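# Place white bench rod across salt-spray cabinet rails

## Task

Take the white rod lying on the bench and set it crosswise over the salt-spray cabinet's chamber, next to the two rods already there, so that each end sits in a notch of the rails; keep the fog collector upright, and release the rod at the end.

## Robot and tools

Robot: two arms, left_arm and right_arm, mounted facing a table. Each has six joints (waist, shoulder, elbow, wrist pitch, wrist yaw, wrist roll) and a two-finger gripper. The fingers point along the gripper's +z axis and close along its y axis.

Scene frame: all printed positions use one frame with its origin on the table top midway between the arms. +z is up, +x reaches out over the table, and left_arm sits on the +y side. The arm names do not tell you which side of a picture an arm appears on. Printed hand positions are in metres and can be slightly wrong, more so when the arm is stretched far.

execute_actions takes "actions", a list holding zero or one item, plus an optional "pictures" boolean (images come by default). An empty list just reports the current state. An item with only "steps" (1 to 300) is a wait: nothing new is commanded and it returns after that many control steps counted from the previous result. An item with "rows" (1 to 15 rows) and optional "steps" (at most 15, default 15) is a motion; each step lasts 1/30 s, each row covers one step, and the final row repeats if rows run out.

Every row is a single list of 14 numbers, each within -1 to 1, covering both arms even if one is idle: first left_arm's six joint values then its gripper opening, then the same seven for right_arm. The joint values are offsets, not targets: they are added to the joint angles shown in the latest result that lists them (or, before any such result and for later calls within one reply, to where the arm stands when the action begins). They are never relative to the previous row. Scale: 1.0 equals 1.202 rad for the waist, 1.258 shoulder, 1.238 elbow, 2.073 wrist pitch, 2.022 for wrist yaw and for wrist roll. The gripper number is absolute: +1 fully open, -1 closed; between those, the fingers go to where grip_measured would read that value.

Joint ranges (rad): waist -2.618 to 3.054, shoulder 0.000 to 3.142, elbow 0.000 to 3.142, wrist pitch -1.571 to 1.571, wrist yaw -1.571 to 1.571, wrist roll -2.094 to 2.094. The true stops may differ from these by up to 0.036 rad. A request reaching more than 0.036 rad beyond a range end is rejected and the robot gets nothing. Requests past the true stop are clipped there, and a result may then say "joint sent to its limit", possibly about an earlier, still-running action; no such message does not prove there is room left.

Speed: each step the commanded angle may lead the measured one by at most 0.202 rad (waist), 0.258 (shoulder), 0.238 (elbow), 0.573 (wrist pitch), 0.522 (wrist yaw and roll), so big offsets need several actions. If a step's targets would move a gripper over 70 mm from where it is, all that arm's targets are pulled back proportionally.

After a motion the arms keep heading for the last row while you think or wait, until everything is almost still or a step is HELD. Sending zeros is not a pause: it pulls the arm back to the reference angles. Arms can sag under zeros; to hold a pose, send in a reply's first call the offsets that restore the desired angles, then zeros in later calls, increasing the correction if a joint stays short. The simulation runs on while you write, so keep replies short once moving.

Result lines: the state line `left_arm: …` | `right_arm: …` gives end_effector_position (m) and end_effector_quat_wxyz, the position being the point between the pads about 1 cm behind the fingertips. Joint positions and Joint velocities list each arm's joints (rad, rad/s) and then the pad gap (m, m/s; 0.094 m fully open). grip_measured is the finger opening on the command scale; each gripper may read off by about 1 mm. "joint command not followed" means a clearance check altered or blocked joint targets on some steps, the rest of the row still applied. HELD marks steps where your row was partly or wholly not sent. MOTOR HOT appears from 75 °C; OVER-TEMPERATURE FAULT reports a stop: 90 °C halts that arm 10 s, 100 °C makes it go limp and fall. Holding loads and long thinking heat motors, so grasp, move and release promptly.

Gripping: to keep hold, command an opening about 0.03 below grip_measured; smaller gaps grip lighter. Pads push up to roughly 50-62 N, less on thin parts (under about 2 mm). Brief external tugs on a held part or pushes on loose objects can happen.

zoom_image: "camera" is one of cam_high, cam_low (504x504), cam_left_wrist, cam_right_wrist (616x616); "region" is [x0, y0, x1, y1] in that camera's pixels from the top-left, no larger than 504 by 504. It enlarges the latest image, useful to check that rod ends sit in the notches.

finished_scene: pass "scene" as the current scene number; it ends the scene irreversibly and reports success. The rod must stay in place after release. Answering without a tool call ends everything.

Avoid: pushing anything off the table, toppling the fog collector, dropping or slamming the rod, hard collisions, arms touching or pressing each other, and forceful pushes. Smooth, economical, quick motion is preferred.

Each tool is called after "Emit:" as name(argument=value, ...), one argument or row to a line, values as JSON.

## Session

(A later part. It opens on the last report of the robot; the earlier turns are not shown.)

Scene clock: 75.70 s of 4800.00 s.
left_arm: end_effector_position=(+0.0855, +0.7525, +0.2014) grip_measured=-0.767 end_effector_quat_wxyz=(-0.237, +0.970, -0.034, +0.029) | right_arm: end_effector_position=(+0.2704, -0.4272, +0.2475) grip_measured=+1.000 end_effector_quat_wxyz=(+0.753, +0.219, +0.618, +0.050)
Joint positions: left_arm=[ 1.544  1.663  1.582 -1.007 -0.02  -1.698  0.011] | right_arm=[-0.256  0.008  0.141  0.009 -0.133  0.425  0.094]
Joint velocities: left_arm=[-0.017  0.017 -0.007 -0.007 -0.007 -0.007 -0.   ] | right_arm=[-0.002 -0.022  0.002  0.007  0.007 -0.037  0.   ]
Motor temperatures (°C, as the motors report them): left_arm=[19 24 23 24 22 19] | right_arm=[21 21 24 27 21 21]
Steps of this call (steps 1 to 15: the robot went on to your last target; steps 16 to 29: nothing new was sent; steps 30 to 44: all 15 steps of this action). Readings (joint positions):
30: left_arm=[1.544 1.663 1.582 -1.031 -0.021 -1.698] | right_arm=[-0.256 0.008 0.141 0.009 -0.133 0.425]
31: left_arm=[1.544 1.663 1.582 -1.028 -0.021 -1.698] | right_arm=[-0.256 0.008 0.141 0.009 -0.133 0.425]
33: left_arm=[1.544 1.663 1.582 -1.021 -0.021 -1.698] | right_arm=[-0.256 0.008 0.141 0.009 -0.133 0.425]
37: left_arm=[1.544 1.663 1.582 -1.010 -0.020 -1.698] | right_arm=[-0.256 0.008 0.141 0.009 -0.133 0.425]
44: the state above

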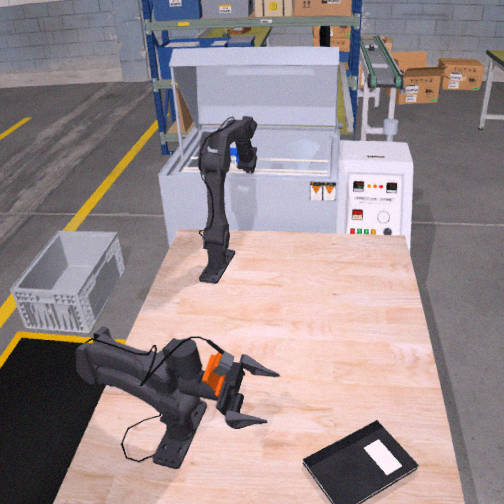

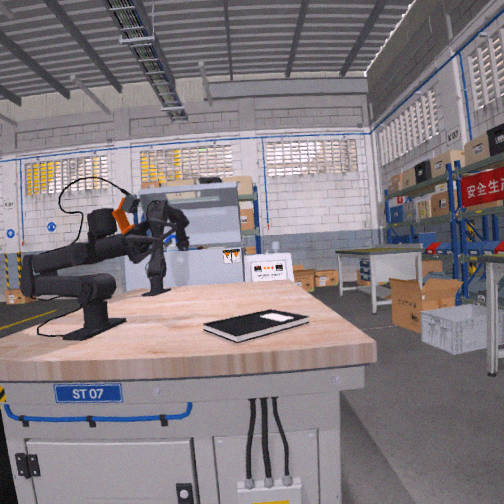

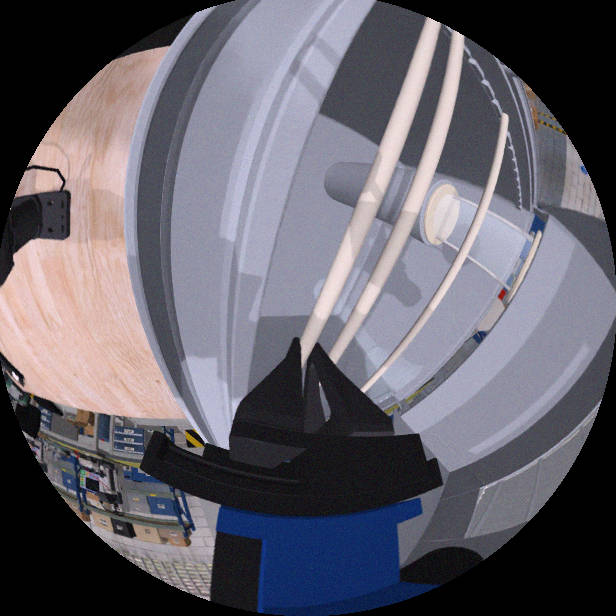

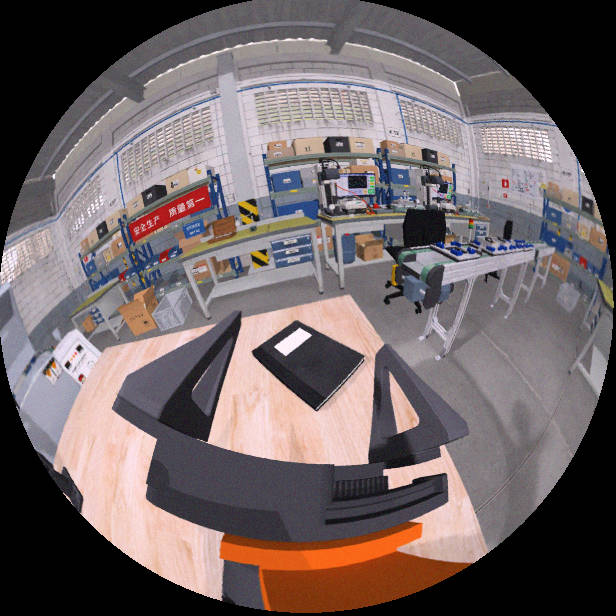

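A little more.

Emit:
execute_actions(
  actions=[
    {"rows":[[0,0,0,0.01,0,0,-0.78,0,0,0,0,0,0,1],[0,0,0,0.013,0,0,-0.78,0,0,0,0,0,0,1],[0,0,0,0.016,0,0,-0.78,0,0,0,0,0,0,1],[0,0,0,0.019,0,0,-0.78,0,0,0,0,0,0,1]]},
  ],
)

Emit:
zoom_image(
  camera="cam_high",
  region=[260,140,350,190],
)

Scene clock: 76.83 s of 4800.00 s.
left_arm: end_effector_position=(+0.0866, +0.7577, +0.2043) grip_measured=-0.777 end_effector_quat_wxyz=(-0.249, +0.967, -0.034, +0.031) | right_arm: end_effector_position=(+0.2704, -0.4272, +0.2475) grip_measured=+1.000 end_effector_quat_wxyz=(+0.753, +0.219, +0.618, +0.050)
Joint positions: left_arm=[ 1.544  1.663  1.582 -0.983 -0.02  -1.698  0.01 ] | right_arm=[-0.256  0.008  0.141  0.009 -0.133  0.425  0.094]
Joint velocities: left_arm=[ 0.012  0.002  0.007  0.007 -0.037  0.007 -0.001] | right_arm=[-0.002  0.002  0.012 -0.007 -0.022 -0.007  0.   ]
Motor temperatures (°C, as the motors report them): left_arm=[19 24 23 24 22 19] | right_arm=[21 21 24 27 21 21]
Steps of this call (steps 1 to 15: the robot went on to your last target; steps 16 to 19: nothing new was sent; steps 20 to 34: all 15 steps of this action). Readings (joint positions):
20: left_arm=[1.544 1.663 1.582 -1.007 -0.020 -1.698] | right_arm=[-0.256 0.008 0.141 0.009 -0.133 0.425]
21: left_arm=[1.544 1.663 1.582 -1.006 -0.020 -1.698] | right_arm=[-0.256 0.008 0.141 0.009 -0.133 0.425]
23: left_arm=[1.544 1.663 1.582 -1.001 -0.020 -1.698] | right_arm=[-0.256 0.008 0.141 0.009 -0.133 0.425]
27: left_arm=[1.544 1.663 1.582 -0.991 -0.020 -1.698] | right_arm=[-0.256 0.008 0.141 0.009 -0.133 0.425]
34: the state above

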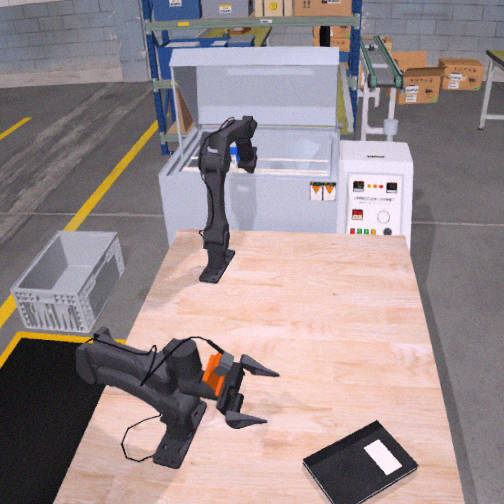

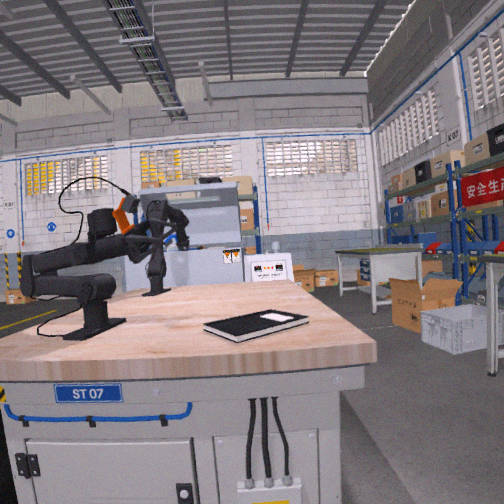

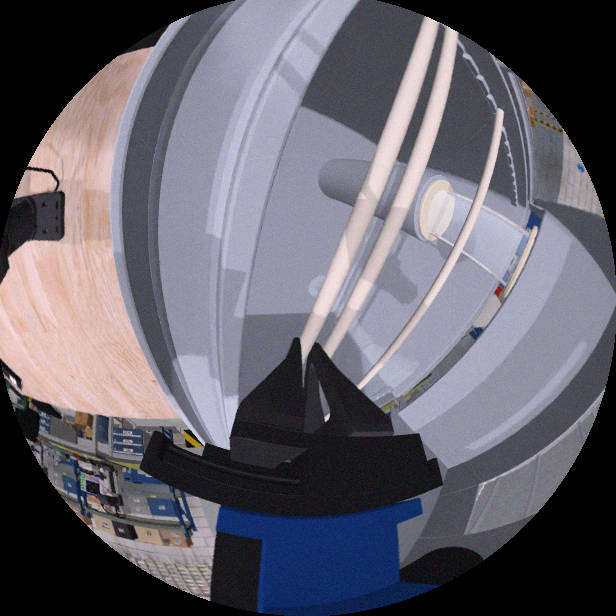

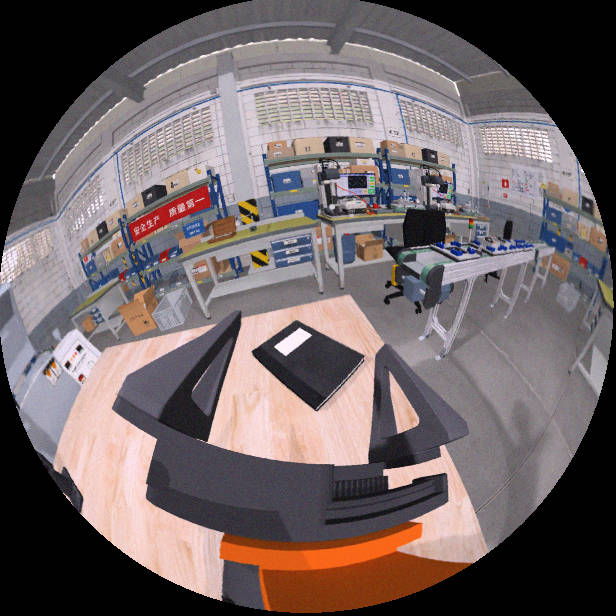

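Region (260, 140, 350, 190) of cam_high's 504x504 image, scaled by 5.600, with more detail than that image has.

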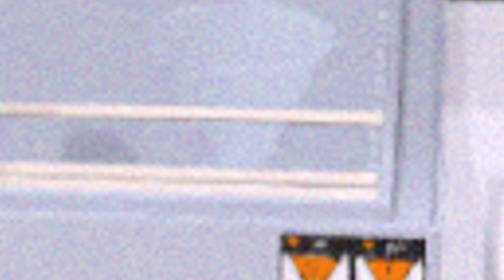

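Emit:
execute_actions(
  actions=[
    {"rows":[[0,0,0,-0.01,0,0,-0.72,0,0,0,0,0,0,1],[0,0,0,-0.01,0,0,-0.72,0,0,0,0,0,0,1],[0,0,0,-0.01,0,0,-0.7,0,0,0,0,0,0,1],[0,0,0.03,-0.025,0,0,-0.7,0,0,0,0,0,0,1],[0,0,0.05,-0.035,0,0,-0.68,0,0,0,0,0,0,1],[0,-0.01,0.07,-0.045,0,0,-0.68,0,0,0,0,0,0,1],[0,-0.02,0.1,-0.06,0,0,-0.68,0,0,0,0,0,0,1],[0,-0.03,0.13,-0.075,0,0,-0.68,0,0,0,0,0,0,1],[0,-0.04,0.16,-0.09,0,0,-0.68,0,0,0,0,0,0,1],[0,-0.06,0.23,-0.11,0,0,-0.68,0,0,0,0,0,0,1]]},
  ],
  pictures=false,
)

Emit:
execute_actions(
  actions=[
    {"rows":[[0,0,0.03,0,0,0.83,0.5,0,0,0,0,0,0,1]]},
  ],
  pictures=false,
)

Emit:
execute_actions(
  actions=[
    {"steps":10},
  ],
)

Emit:
zoom_image(
  camera="cam_left_wrist",
  region=[380,230,510,390],
)

Emit:
zoom_image(
  camera="cam_left_wrist",
  region=[70,170,200,330],
)

Scene clock: 78.47 s of 4800.00 s.
left_arm: end_effector_position=(+0.0853, +0.7495, +0.3125) grip_measured=-0.683 end_effector_quat_wxyz=(-0.337, +0.940, -0.032, +0.047) | right_arm: end_effector_position=(+0.2704, -0.4272, +0.2475) grip_measured=+1.000 end_effector_quat_wxyz=(+0.753, +0.219, +0.618, +0.050)
Joint positions: left_arm=[ 1.544  1.591  1.852 -1.138 -0.018 -1.698  0.015] | right_arm=[-0.256  0.008  0.141  0.009 -0.133  0.425  0.094]
Joint velocities: left_arm=[ 0.002 -0.427  0.247 -0.242 -0.037 -0.081  0.   ] | right_arm=[ 0.012  0.002  0.012 -0.051  0.007 -0.037  0.   ]
Motor temperatures (°C, as the motors report them): left_arm=[19 25 23 24 22 19] | right_arm=[21 21 24 27 21 21]
Steps of this call (steps 1 to 15: the robot went on to your last target; steps 16 to 34: nothing new was sent; steps 35 to 49: all 15 steps of this action). Readings (joint positions):
35: left_arm=[1.544 1.663 1.582 -0.975 -0.020 -1.698] | right_arm=[-0.256 0.008 0.141 0.009 -0.133 0.425]
36: left_arm=[1.544 1.663 1.582 -0.976 -0.020 -1.698] | right_arm=[-0.256 0.008 0.141 0.009 -0.133 0.425]
38: left_arm=[1.544 1.663 1.583 -0.981 -0.020 -1.698] | right_arm=[-0.256 0.008 0.141 0.009 -0.133 0.425]
42: left_arm=[1.544 1.663 1.648 -1.048 -0.019 -1.698] | right_arm=[-0.256 0.008 0.141 0.009 -0.133 0.425]
49: the state above

Scene clock: 78.97 s of 4800.00 s.
left_arm: end_effector_position=(+0.0854, +0.7499, +0.3271) grip_measured=+0.497 end_effector_quat_wxyz=(-0.304, +0.689, -0.629, -0.192) | right_arm: end_effector_position=(+0.2704, -0.4272, +0.2475) grip_measured=+1.000 end_effector_quat_wxyz=(+0.753, +0.219, +0.618, +0.050)
Joint positions: left_arm=[ 1.544  1.58   1.876 -1.132 -0.018 -0.287  0.07 ] | right_arm=[-0.256  0.008  0.141  0.009 -0.133  0.425  0.094]
Joint velocities: left_arm=[-0.007  0.007  0.002  0.066 -0.051  1.678  0.   ] | right_arm=[-0.002 -0.012 -0.012  0.022  0.11  -0.022  0.   ]
Motor temperatures (°C, as the motors report them): left_arm=[19 24 23 24 22 19] | right_arm=[21 21 24 27 21 21]
Steps of this call (steps 1 to 15: all 15 steps of this action). Readings (joint positions):
1: left_arm=[1.544 1.580 1.860 -1.141 -0.018 -1.616] | right_arm=[-0.256 0.008 0.141 0.009 -0.133 0.425]
2: left_arm=[1.544 1.576 1.869 -1.139 -0.018 -1.516] | right_arm=[-0.256 0.008 0.141 0.009 -0.133 0.425]
4: left_arm=[1.544 1.576 1.876 -1.132 -0.018 -1.319] | right_arm=[-0.256 0.008 0.141 0.009 -0.133 0.425]
8: left_arm=[1.544 1.579 1.876 -1.132 -0.018 -0.924] | right_arm=[-0.256 0.008 0.141 0.009 -0.133 0.425]
15: the state above

Scene clock: 79.30 s of 4800.00 s.
left_arm: end_effector_position=(+0.0854, +0.7499, +0.3271) grip_measured=+0.497 end_effector_quat_wxyz=(-0.280, +0.613, -0.704, -0.226) | right_arm: end_effector_position=(+0.2704, -0.4272, +0.2475) grip_measured=+1.000 end_effector_quat_wxyz=(+0.753, +0.219, +0.618, +0.050)
Joint positions: left_arm=[ 1.544  1.58   1.876 -1.132 -0.018 -0.057  0.07 ] | right_arm=[-0.256  0.008  0.141  0.009 -0.133  0.425  0.094]
Joint velocities: left_arm=[ 0.007 -0.002 -0.012 -0.007  0.022  0.11  -0.001] | right_arm=[-0.007 -0.007 -0.002  0.007 -0.051 -0.095  0.   ]
Motor temperatures (°C, as the motors report them): left_arm=[19 24 23 24 22 19] | right_arm=[21 21 24 27 21 21]
Steps of this call (steps 1 to 10: the robot went on to your last target). Readings (joint positions):
1: left_arm=[1.544 1.580 1.876 -1.132 -0.018 -0.235] | right_arm=[-0.256 0.008 0.141 0.009 -0.133 0.425]
2: left_arm=[1.544 1.580 1.876 -1.132 -0.018 -0.194] | right_arm=[-0.256 0.008 0.141 0.009 -0.133 0.425]
4: left_arm=[1.544 1.580 1.876 -1.132 -0.018 -0.135] | right_arm=[-0.256 0.008 0.141 0.009 -0.133 0.425]
8: left_arm=[1.544 1.580 1.876 -1.132 -0.018 -0.072] | right_arm=[-0.256 0.008 0.141 0.009 -0.133 0.425]
10: the state above

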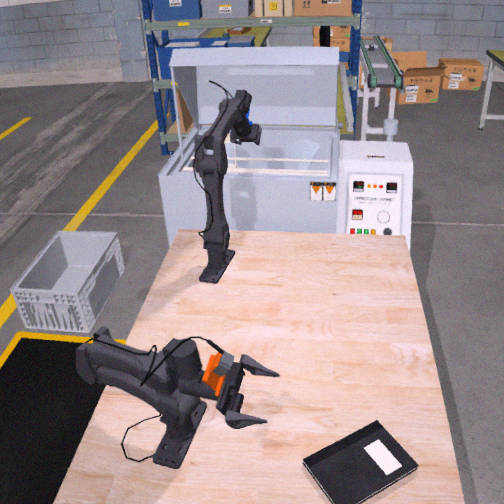

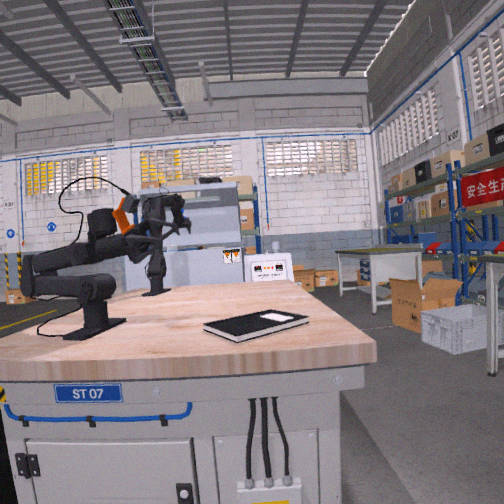

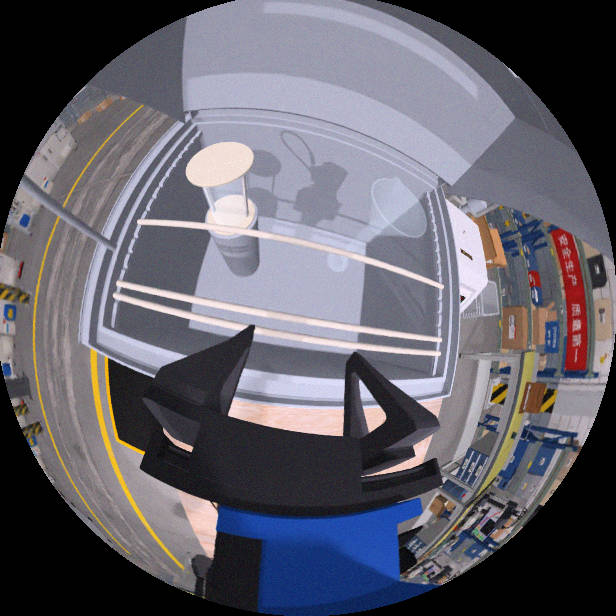

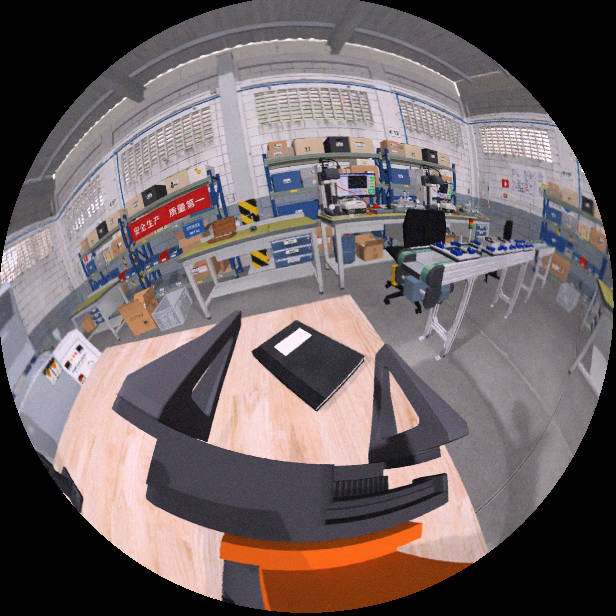

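Region (380, 230, 510, 390) of cam_left_wrist's 616x616 image, scaled by 3.150, with more detail than that image has; it fills the left 410 columns of this view, and the rest is white.

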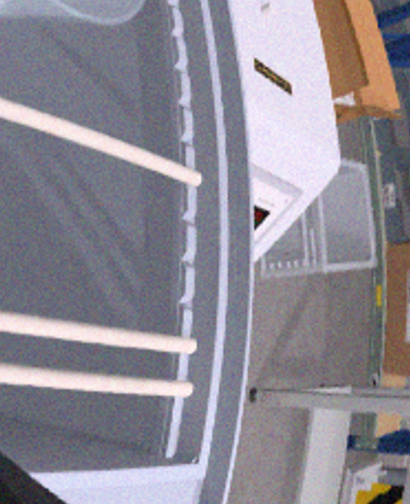

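Region (70, 170, 200, 330) of cam_left_wrist's 616x616 image, scaled by 3.150, with more detail than that image has; it fills the left 410 columns of this view, and the rest is white.

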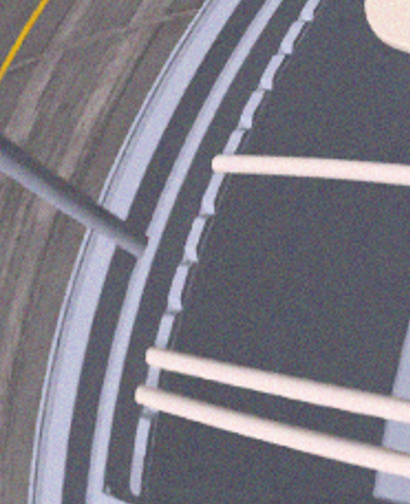

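Emit:
zoom_image(
  camera="cam_left_wrist",
  region=[100,255,160,325],
)

Region (100, 255, 160, 325) of cam_left_wrist's 616x616 image, scaled by 7.200, with more detail than that image has; it fills the left 432 columns of this view, and the rest is white.

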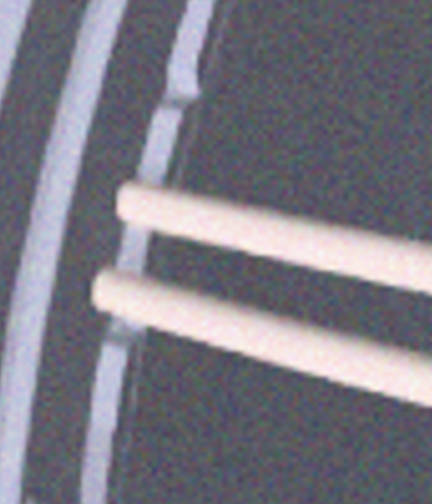

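Emit:
execute_actions(
  actions=[
    {"rows":[[0,0.052,-0.12,0.02,0,-0.815,-0.62,0,0,0,0,0,0,1]]},
  ],
  pictures=false,
)

Emit:
execute_actions(
  actions=[
    {"steps":15},
  ],
  pictures=false,
)

Emit:
execute_actions(
  actions=[
    {"rows":[[0,0,-0.04,0,0,0,-0.62,0,0,0,0,0,0,1],[0,0,-0.05,0,0,0,-0.62,0,0,0,0,0,0,1],[0,0,-0.06,0,0,0,-0.62,0,0,0,0,0,0,1],[0,0,-0.07,0,0,0,-0.62,0,0,0,0,0,0,1],[0,0,-0.08,0,0,0,-0.62,0,0,0,0,0,0,1],[0,0,-0.09,0,0,0,-0.62,0,0,0,0,0,0,1],[0,0,-0.095,0.01,0,0,-0.62,0,0,0,0,0,0,1]]},
  ],
)

Scene clock: 81.50 s of 4800.00 s.
left_arm: end_effector_position=(+0.0871, +0.7565, +0.2441) grip_measured=-0.617 end_effector_quat_wxyz=(-0.267, +0.952, -0.151, +0.004) | right_arm: end_effector_position=(+0.2704, -0.4272, +0.2475) grip_measured=+1.000 end_effector_quat_wxyz=(+0.753, +0.219, +0.618, +0.050)
Joint positions: left_arm=[ 1.544  1.662  1.726 -1.094 -0.016 -1.454  0.018] | right_arm=[-0.256  0.008  0.141  0.009 -0.133  0.425  0.094]
Joint velocities: left_arm=[-0.002 -0.012 -0.002 -0.007 -0.095 -1.722 -0.001] | right_arm=[ 0.007  0.007  0.007 -0.037 -0.037  0.037  0.   ]
Motor temperatures (°C, as the motors report them): left_arm=[19 24 23 24 22 19] | right_arm=[21 21 24 27 21 21]
Steps of this call (steps 1 to 30: the robot went on to your last target; steps 31 to 51: nothing new was sent; steps 52 to 66: all 15 steps of this action). Readings (joint positions):
52: left_arm=[1.544 1.581 1.856 -1.115 -0.017 -0.113] | right_arm=[-0.256 0.008 0.141 0.009 -0.133 0.425]
53: left_arm=[1.544 1.579 1.829 -1.100 -0.017 -0.214] | right_arm=[-0.256 0.008 0.141 0.009 -0.133 0.425]
55: left_arm=[1.544 1.601 1.778 -1.095 -0.017 -0.415] | right_arm=[-0.256 0.008 0.141 0.009 -0.133 0.425]
59: left_arm=[1.544 1.660 1.730 -1.095 -0.016 -0.817] | right_arm=[-0.256 0.008 0.141 0.009 -0.133 0.425]
66: the state above

Scene clock: 82.00 s of 4800.00 s.
left_arm: end_effector_position=(+0.0872, +0.7571, +0.2444) grip_measured=-0.617 end_effector_quat_wxyz=(-0.266, +0.963, -0.037, +0.036) | right_arm: end_effector_position=(+0.2704, -0.4272, +0.2475) grip_measured=+1.000 end_effector_quat_wxyz=(+0.753, +0.219, +0.618, +0.050)
Joint positions: left_arm=[ 1.544  1.662  1.726 -1.091 -0.016 -1.692  0.018] | right_arm=[-0.256  0.008  0.141  0.009 -0.133  0.425  0.094]
Joint velocities: left_arm=[ 0.017  0.002  0.002  0.037 -0.037 -0.081  0.001] | right_arm=[-0.022 -0.002  0.007  0.007  0.007 -0.007  0.   ]
Motor temperatures (°C, as the motors report them): left_arm=[19 24 23 24 22 19] | right_arm=[21 21 24 27 21 21]
Steps of this call (steps 1 to 15: the robot went on to your last target). Readings (joint positions):
1: left_arm=[1.544 1.662 1.726 -1.094 -0.016 -1.504] | right_arm=[-0.256 0.008 0.141 0.009 -0.133 0.425]
2: left_arm=[1.544 1.662 1.726 -1.094 -0.016 -1.544] | right_arm=[-0.256 0.008 0.141 0.009 -0.133 0.425]
4: left_arm=[1.544 1.662 1.726 -1.093 -0.016 -1.601] | right_arm=[-0.256 0.008 0.141 0.009 -0.133 0.425]
8: left_arm=[1.544 1.662 1.726 -1.092 -0.016 -1.660] | right_arm=[-0.256 0.008 0.141 0.009 -0.133 0.425]
15: the state above

Scene clock: 82.50 s of 4800.00 s.
left_arm: end_effector_position=(+0.0849, +0.7446, +0.2083) grip_measured=-0.617 end_effector_quat_wxyz=(-0.224, +0.973, -0.037, +0.029) | right_arm: end_effector_position=(+0.2704, -0.4272, +0.2475) grip_measured=+1.000 end_effector_quat_wxyz=(+0.753, +0.219, +0.618, +0.050)
Joint positions: left_arm=[ 1.544  1.662  1.621 -1.075 -0.015 -1.693  0.018] | right_arm=[-0.256  0.008  0.141  0.009 -0.133  0.425  0.094]
Joint velocities: left_arm=[ 0.002 -0.002 -0.007 -0.022 -0.051 -0.007  0.   ] | right_arm=[ 0.007  0.012 -0.017 -0.022  0.007 -0.066  0.   ]
Motor temperatures (°C, as the motors report them): left_arm=[19 24 23 24 22 19] | right_arm=[21 21 24 27 21 21]
Steps of this call (steps 1 to 15: all 15 steps of this action). Readings (joint positions):
1: left_arm=[1.544 1.662 1.722 -1.088 -0.016 -1.693] | right_arm=[-0.256 0.008 0.141 0.009 -0.133 0.425]
2: left_arm=[1.544 1.662 1.714 -1.085 -0.016 -1.693] | right_arm=[-0.256 0.008 0.141 0.009 -0.133 0.425]
4: left_arm=[1.544 1.662 1.687 -1.082 -0.016 -1.693] | right_arm=[-0.256 0.008 0.141 0.009 -0.133 0.425]
8: left_arm=[1.544 1.662 1.632 -1.081 -0.015 -1.693] | right_arm=[-0.256 0.008 0.141 0.009 -0.133 0.425]
15: the state above

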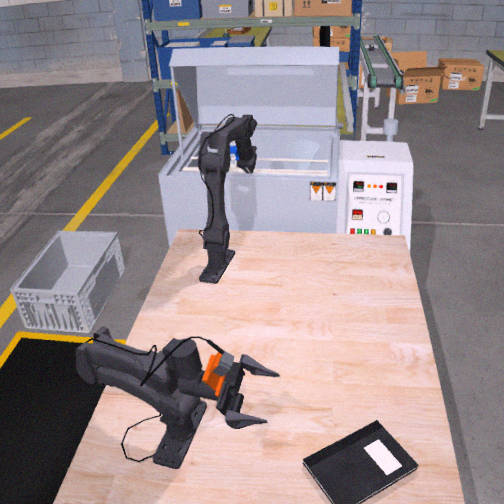

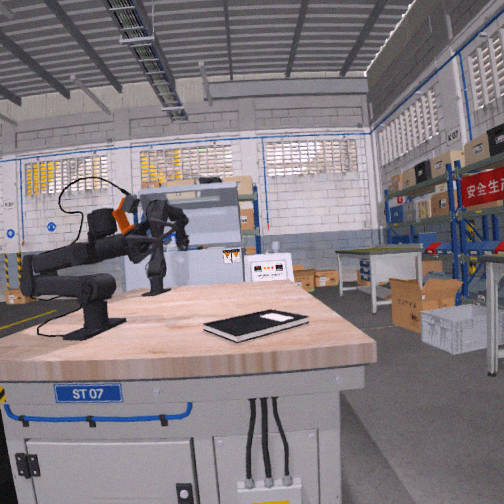

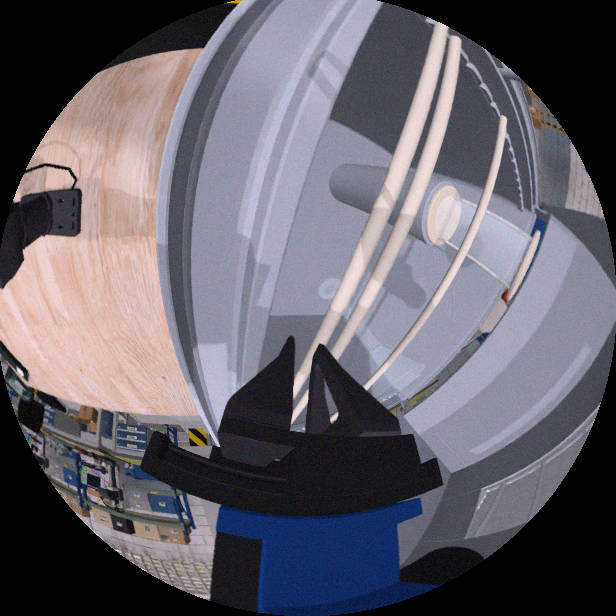

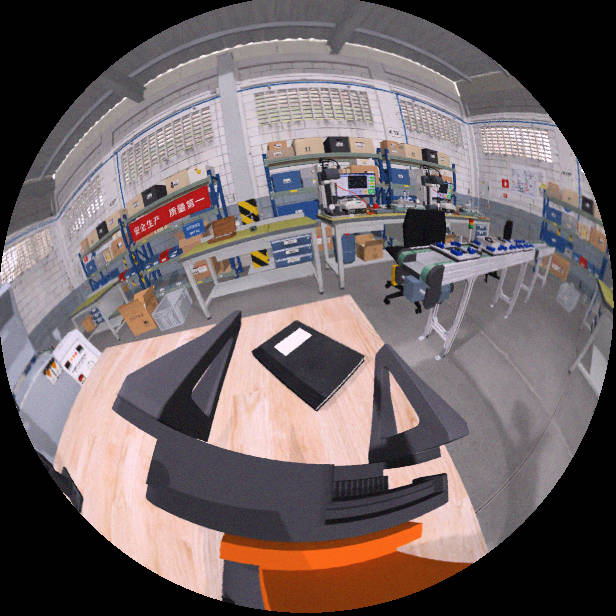

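Emit:
execute_actions(
  actions=[
    {"rows":[[0,0,0,0.01,0,0,-0.66,0,0,0,0,0,0,1],[0,0,0,0.015,0,0,-0.66,0,0,0,0,0,0,1],[0,0,-0.02,0.02,0,0,-0.66,0,0,0,0,0,0,1],[0,0,-0.03,0.025,0,0,-0.66,0,0,0,0,0,0,1],[0,0,-0.04,0.03,0,0,-0.66,0,0,0,0,0,0,1],[0,0,-0.05,0.037,0,0,-0.66,0,0,0,0,0,0,1]]},
  ],
)

Scene clock: 83.47 s of 4800.00 s.
left_arm: end_effector_position=(+0.0875, +0.7570, +0.2049) grip_measured=-0.657 end_effector_quat_wxyz=(-0.248, +0.968, -0.037, +0.033) | right_arm: end_effector_position=(+0.2704, -0.4272, +0.2475) grip_measured=+1.000 end_effector_quat_wxyz=(+0.753, +0.219, +0.618, +0.050)
Joint positions: left_arm=[ 1.544  1.662  1.584 -0.988 -0.015 -1.693  0.016] | right_arm=[-0.256  0.008  0.141  0.009 -0.133  0.425  0.094]
Joint velocities: left_arm=[ 0.022  0.002 -0.007 -0.007 -0.066  0.037  0.   ] | right_arm=[-0.017  0.002  0.012  0.037 -0.051  0.037  0.   ]
Motor temperatures (°C, as the motors report them): left_arm=[19 24 23 24 22 19] | right_arm=[21 21 24 27 21 21]
Steps of this call (steps 1 to 14: the robot went on to your last target; steps 15 to 29: all 15 steps of this action). Readings (joint positions):
15: left_arm=[1.544 1.662 1.621 -1.070 -0.015 -1.693] | right_arm=[-0.256 0.008 0.141 0.009 -0.133 0.425]
16: left_arm=[1.544 1.662 1.621 -1.066 -0.015 -1.693] | right_arm=[-0.256 0.008 0.141 0.009 -0.133 0.425]
18: left_arm=[1.544 1.662 1.619 -1.052 -0.015 -1.693] | right_arm=[-0.256 0.008 0.141 0.009 -0.133 0.425]
22: left_arm=[1.544 1.662 1.595 -1.009 -0.015 -1.693] | right_arm=[-0.256 0.008 0.141 0.009 -0.133 0.425]
29: the state above

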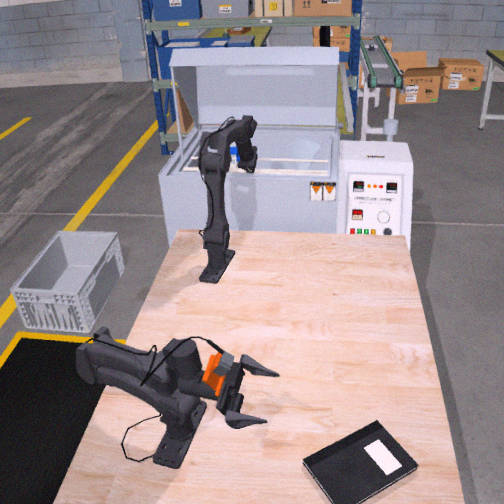

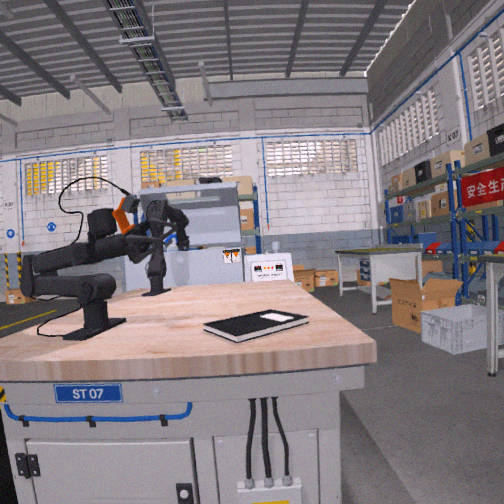

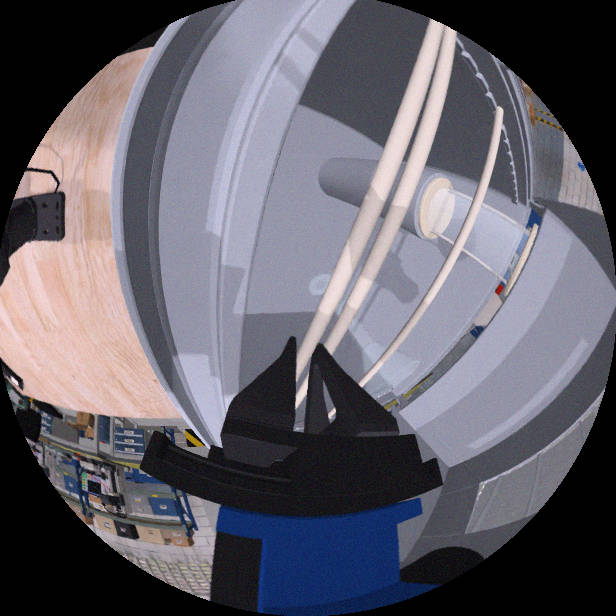

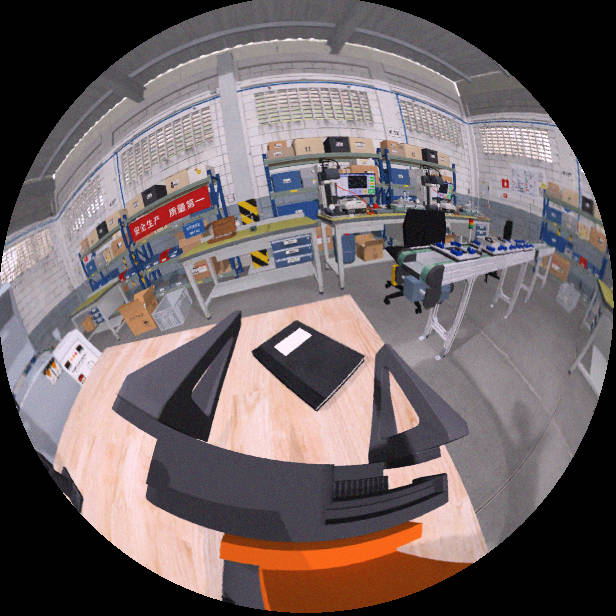

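Emit:
execute_actions(
  actions=[
    {"rows":[[0,0,0,-0.01,0,0,-0.66,0,0,0,0,0,0,1],[0,0,0,-0.014,0,0,-0.66,0,0,0,0,0,0,1],[0,0,0,-0.018,0,0,-0.66,0,0,0,0,0,0,1],[0,0,0,-0.022,0,0,-0.68,0,0,0,0,0,0,1],[0,0,0,-0.025,0,0,-0.7,0,0,0,0,0,0,1]]},
  ],
)

Emit:
zoom_image(
  camera="cam_left_wrist",
  region=[400,0,520,120],
)

Scene clock: 84.70 s of 4800.00 s.
left_arm: end_effector_position=(+0.0869, +0.7537, +0.2029) grip_measured=-0.697 end_effector_quat_wxyz=(-0.240, +0.969, -0.037, +0.032) | right_arm: end_effector_position=(+0.2704, -0.4272, +0.2475) grip_measured=+1.000 end_effector_quat_wxyz=(+0.753, +0.219, +0.618, +0.050)
Joint positions: left_arm=[ 1.544  1.662  1.584 -1.003 -0.014 -1.693  0.014] | right_arm=[-0.256  0.008  0.141  0.009 -0.133  0.425  0.094]
Joint velocities: left_arm=[ 0.007 -0.002 -0.007 -0.007 -0.095  0.007  0.   ] | right_arm=[ 0.012 -0.002 -0.007  0.022 -0.051  0.007  0.   ]
Motor temperatures (°C, as the motors report them): left_arm=[19 24 23 24 22 19] | right_arm=[21 21 24 27 21 21]
Steps of this call (steps 1 to 15: the robot went on to your last target; steps 16 to 22: nothing new was sent; steps 23 to 37: all 15 steps of this action). Readings (joint positions):
23: left_arm=[1.544 1.662 1.584 -0.986 -0.015 -1.693] | right_arm=[-0.256 0.008 0.141 0.009 -0.133 0.425]
24: left_arm=[1.544 1.662 1.584 -0.986 -0.015 -1.693] | right_arm=[-0.256 0.008 0.141 0.009 -0.133 0.425]
26: left_arm=[1.544 1.662 1.584 -0.987 -0.015 -1.693] | right_arm=[-0.256 0.008 0.141 0.009 -0.133 0.425]
30: left_arm=[1.544 1.662 1.584 -0.989 -0.015 -1.693] | right_arm=[-0.256 0.008 0.141 0.009 -0.133 0.425]
37: the state above

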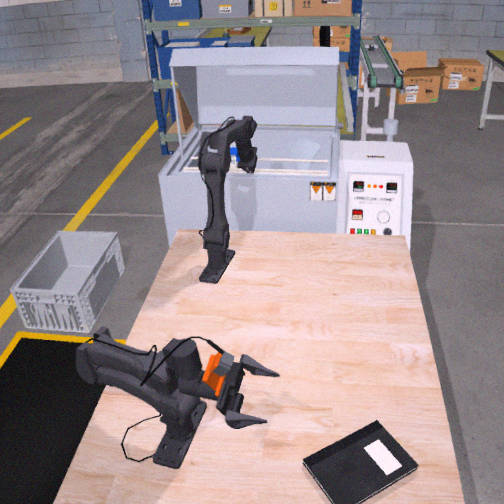

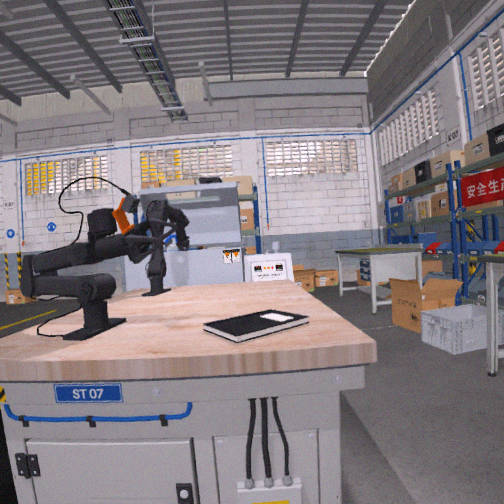

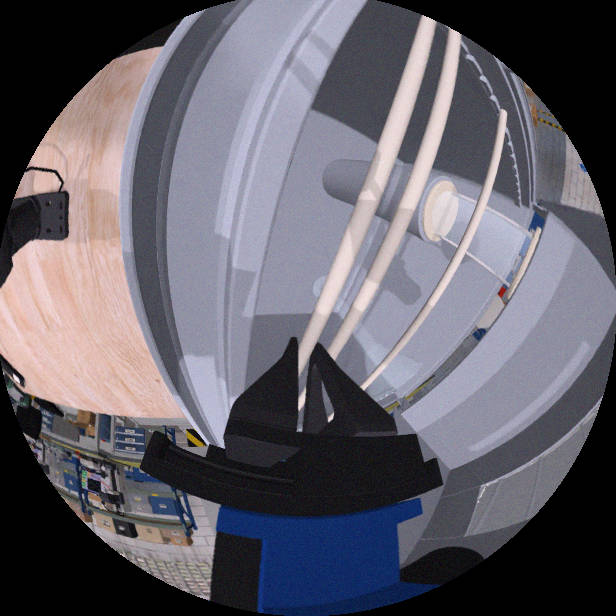

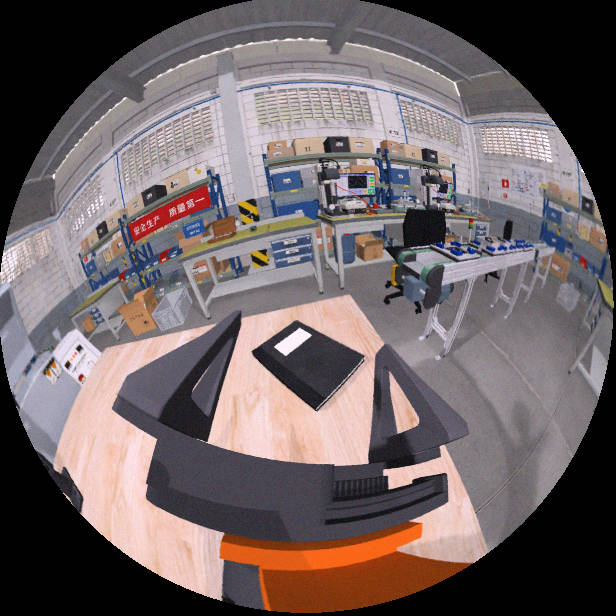

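Region (400, 0, 520, 120) of cam_left_wrist's 616x616 image, scaled by 4.200, with more detail than that image has.

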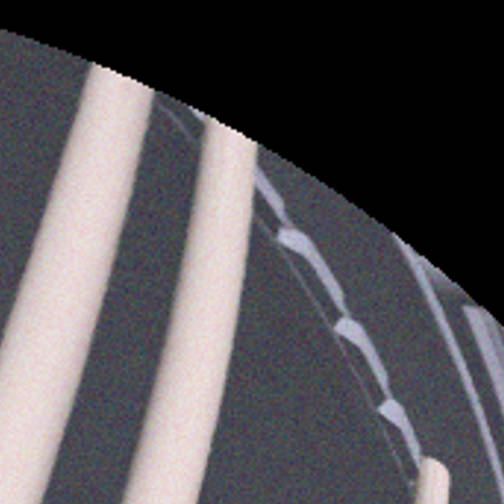

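It moved back. Lift cleanly (the elbow rise pushes forward, so wrist leads).

Emit:
execute_actions(
  actions=[
    {"rows":[[0,0,0,-0.02,0,0,-0.62,0,0,0,0,0,0,1],[0,0,0.01,-0.025,0,0,-0.62,0,0,0,0,0,0,1],[0,0,0.02,-0.03,0,0,-0.6,0,0,0,0,0,0,1],[0,0,0.03,-0.035,0,0,-0.6,0,0,0,0,0,0,1],[0,0,0.04,-0.04,0,0,-0.6,0,0,0,0,0,0,1],[0,0,0.05,-0.045,0,0,-0.6,0,0,0,0,0,0,1],[0,-0.01,0.07,-0.055,0,0,-0.6,0,0,0,0,0,0,1],[0,-0.02,0.1,-0.07,0,0,-0.6,0,0,0,0,0,0,1],[0,-0.04,0.16,-0.09,0,0,-0.6,0,0,0,0,0,0,1],[0,-0.06,0.23,-0.11,0,0,-0.6,0,0,0,0,0,0,1]]},
  ],
  pictures=false,
)

Emit:
execute_actions(
  actions=[
    {"rows":[[0,0,0.03,0,0,0.83,0.5,0,0,0,0,0,0,1]]},
  ],
  pictures=false,
)

Emit:
execute_actions(
  actions=[
    {"steps":10},
  ],
)

Emit:
zoom_image(
  camera="cam_left_wrist",
  region=[400,270,490,380],
)

Emit:
zoom_image(
  camera="cam_left_wrist",
  region=[90,230,180,330],
)

Scene clock: 86.70 s of 4800.00 s.
left_arm: end_effector_position=(+0.0859, +0.7466, +0.3077) grip_measured=-0.603 end_effector_quat_wxyz=(-0.325, +0.944, -0.036, +0.047) | right_arm: end_effector_position=(+0.2704, -0.4272, +0.2475) grip_measured=+1.000 end_effector_quat_wxyz=(+0.753, +0.219, +0.618, +0.050)
Joint positions: left_arm=[ 1.544  1.596  1.851 -1.157 -0.012 -1.693  0.019] | right_arm=[-0.256  0.008  0.141  0.009 -0.133  0.425  0.094]
Joint velocities: left_arm=[-0.012 -0.496  0.291 -0.154  0.066 -0.022  0.   ] | right_arm=[-0.017 -0.017  0.007  0.037  0.022 -0.051  0.   ]
Motor temperatures (°C, as the motors report them): left_arm=[19 25 23 24 22 19] | right_arm=[21 21 24 27 21 21]
Steps of this call (steps 1 to 15: the robot went on to your last target; steps 16 to 45: nothing new was sent; steps 46 to 60: all 15 steps of this action). Readings (joint positions):
46: left_arm=[1.544 1.662 1.584 -1.004 -0.014 -1.693] | right_arm=[-0.256 0.008 0.141 0.009 -0.133 0.425]
47: left_arm=[1.544 1.662 1.584 -1.008 -0.014 -1.693] | right_arm=[-0.256 0.008 0.141 0.009 -0.133 0.425]
49: left_arm=[1.544 1.662 1.586 -1.015 -0.013 -1.693] | right_arm=[-0.256 0.008 0.141 0.009 -0.133 0.425]
53: left_arm=[1.544 1.662 1.629 -1.064 -0.013 -1.693] | right_arm=[-0.256 0.008 0.141 0.009 -0.133 0.425]
60: the state above

Scene clock: 87.20 s of 4800.00 s.
left_arm: end_effector_position=(+0.0862, +0.7478, +0.3233) grip_measured=+0.497 end_effector_quat_wxyz=(-0.297, +0.689, -0.634, -0.186) | right_arm: end_effector_position=(+0.2704, -0.4272, +0.2475) grip_measured=+1.000 end_effector_quat_wxyz=(+0.753, +0.219, +0.618, +0.050)
Joint positions: left_arm=[ 1.544  1.585  1.879 -1.149 -0.011 -0.281  0.07 ] | right_arm=[-0.256  0.008  0.141  0.009 -0.133  0.425  0.094]
Joint velocities: left_arm=[-0.002 -0.002  0.002 -0.051  0.051  1.751 -0.001] | right_arm=[ 0.002  0.002 -0.027 -0.051 -0.022  0.022  0.   ]
Motor temperatures (°C, as the motors report them): left_arm=[19 25 23 24 22 19] | right_arm=[21 21 24 27 21 21]
Steps of this call (steps 1 to 15: all 15 steps of this action). Readings (joint positions):
1: left_arm=[1.544 1.583 1.862 -1.159 -0.011 -1.610] | right_arm=[-0.256 0.008 0.141 0.009 -0.133 0.425]
2: left_arm=[1.544 1.577 1.871 -1.157 -0.011 -1.511] | right_arm=[-0.256 0.008 0.141 0.009 -0.133 0.425]
4: left_arm=[1.544 1.576 1.879 -1.150 -0.011 -1.313] | right_arm=[-0.256 0.008 0.141 0.009 -0.133 0.425]
8: left_arm=[1.544 1.584 1.879 -1.149 -0.011 -0.919] | right_arm=[-0.256 0.008 0.141 0.009 -0.133 0.425]
15: the state above

Scene clock: 87.53 s of 4800.00 s.
left_arm: end_effector_position=(+0.0862, +0.7478, +0.3233) grip_measured=+0.497 end_effector_quat_wxyz=(-0.274, +0.612, -0.709, -0.218) | right_arm: end_effector_position=(+0.2704, -0.4272, +0.2475) grip_measured=+1.000 end_effector_quat_wxyz=(+0.753, +0.219, +0.618, +0.050)
Joint positions: left_arm=[ 1.544  1.585  1.879 -1.149 -0.011 -0.052  0.07 ] | right_arm=[-0.256  0.008  0.141  0.009 -0.133  0.425  0.094]
Joint velocities: left_arm=[ 0.002 -0.002 -0.017  0.037 -0.022  0.139 -0.   ] | right_arm=[-0.002 -0.007 -0.007 -0.037 -0.037  0.037  0.   ]
Motor temperatures (°C, as the motors report them): left_arm=[19 24 23 24 22 19] | right_arm=[21 21 24 27 21 21]
Steps of this call (steps 1 to 10: the robot went on to your last target). Readings (joint positions):
1: left_arm=[1.544 1.585 1.879 -1.149 -0.011 -0.230] | right_arm=[-0.256 0.008 0.141 0.009 -0.133 0.425]
2: left_arm=[1.544 1.585 1.879 -1.149 -0.011 -0.188] | right_arm=[-0.256 0.008 0.141 0.009 -0.133 0.425]
4: left_arm=[1.544 1.585 1.879 -1.149 -0.011 -0.129] | right_arm=[-0.256 0.008 0.141 0.009 -0.133 0.425]
8: left_arm=[1.544 1.585 1.879 -1.149 -0.011 -0.067] | right_arm=[-0.256 0.008 0.141 0.009 -0.133 0.425]
10: the state above

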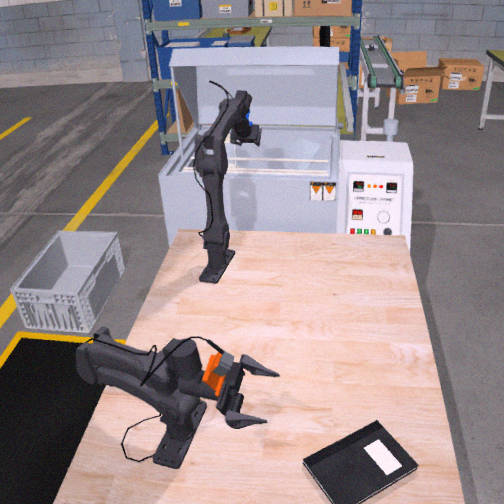

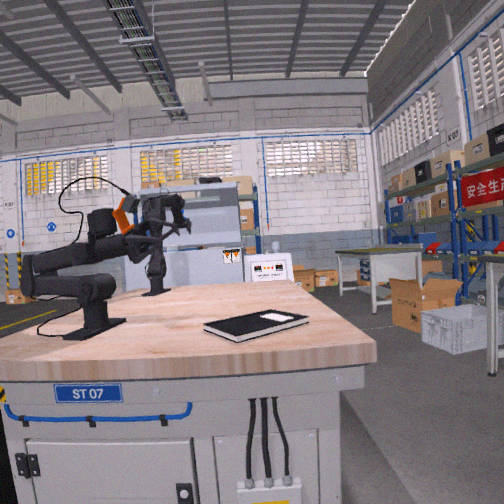

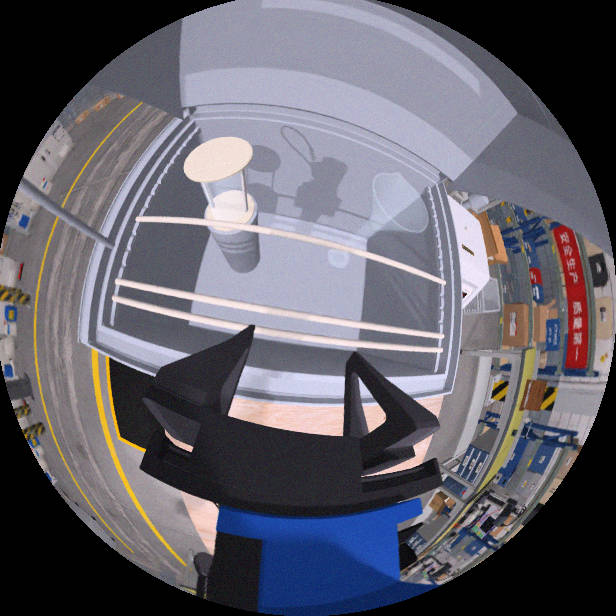

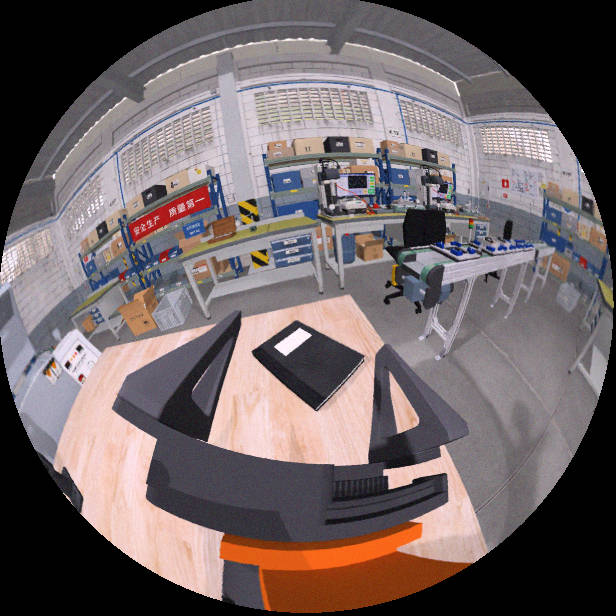

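Region (400, 270, 490, 380) of cam_left_wrist's 616x616 image, scaled by 4.582, with more detail than that image has; it fills the left 412 columns of this view, and the rest is white.

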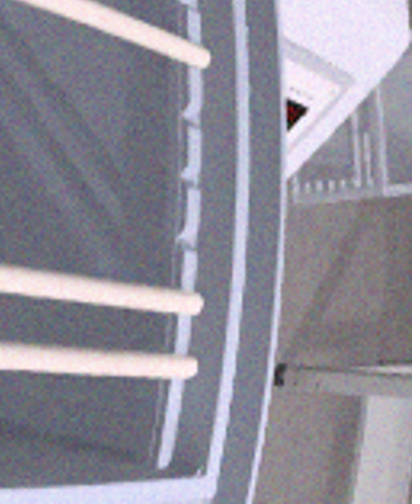

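Region (90, 230, 180, 330) of cam_left_wrist's 616x616 image, scaled by 5.040, with more detail than that image has; it fills the left 454 columns of this view, and the rest is white.

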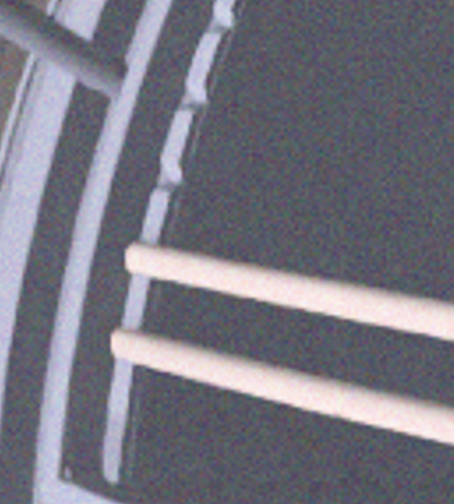

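Both seated.

Emit:
finished_scene(
  scene=1,
)

The scene is finished: the task was done.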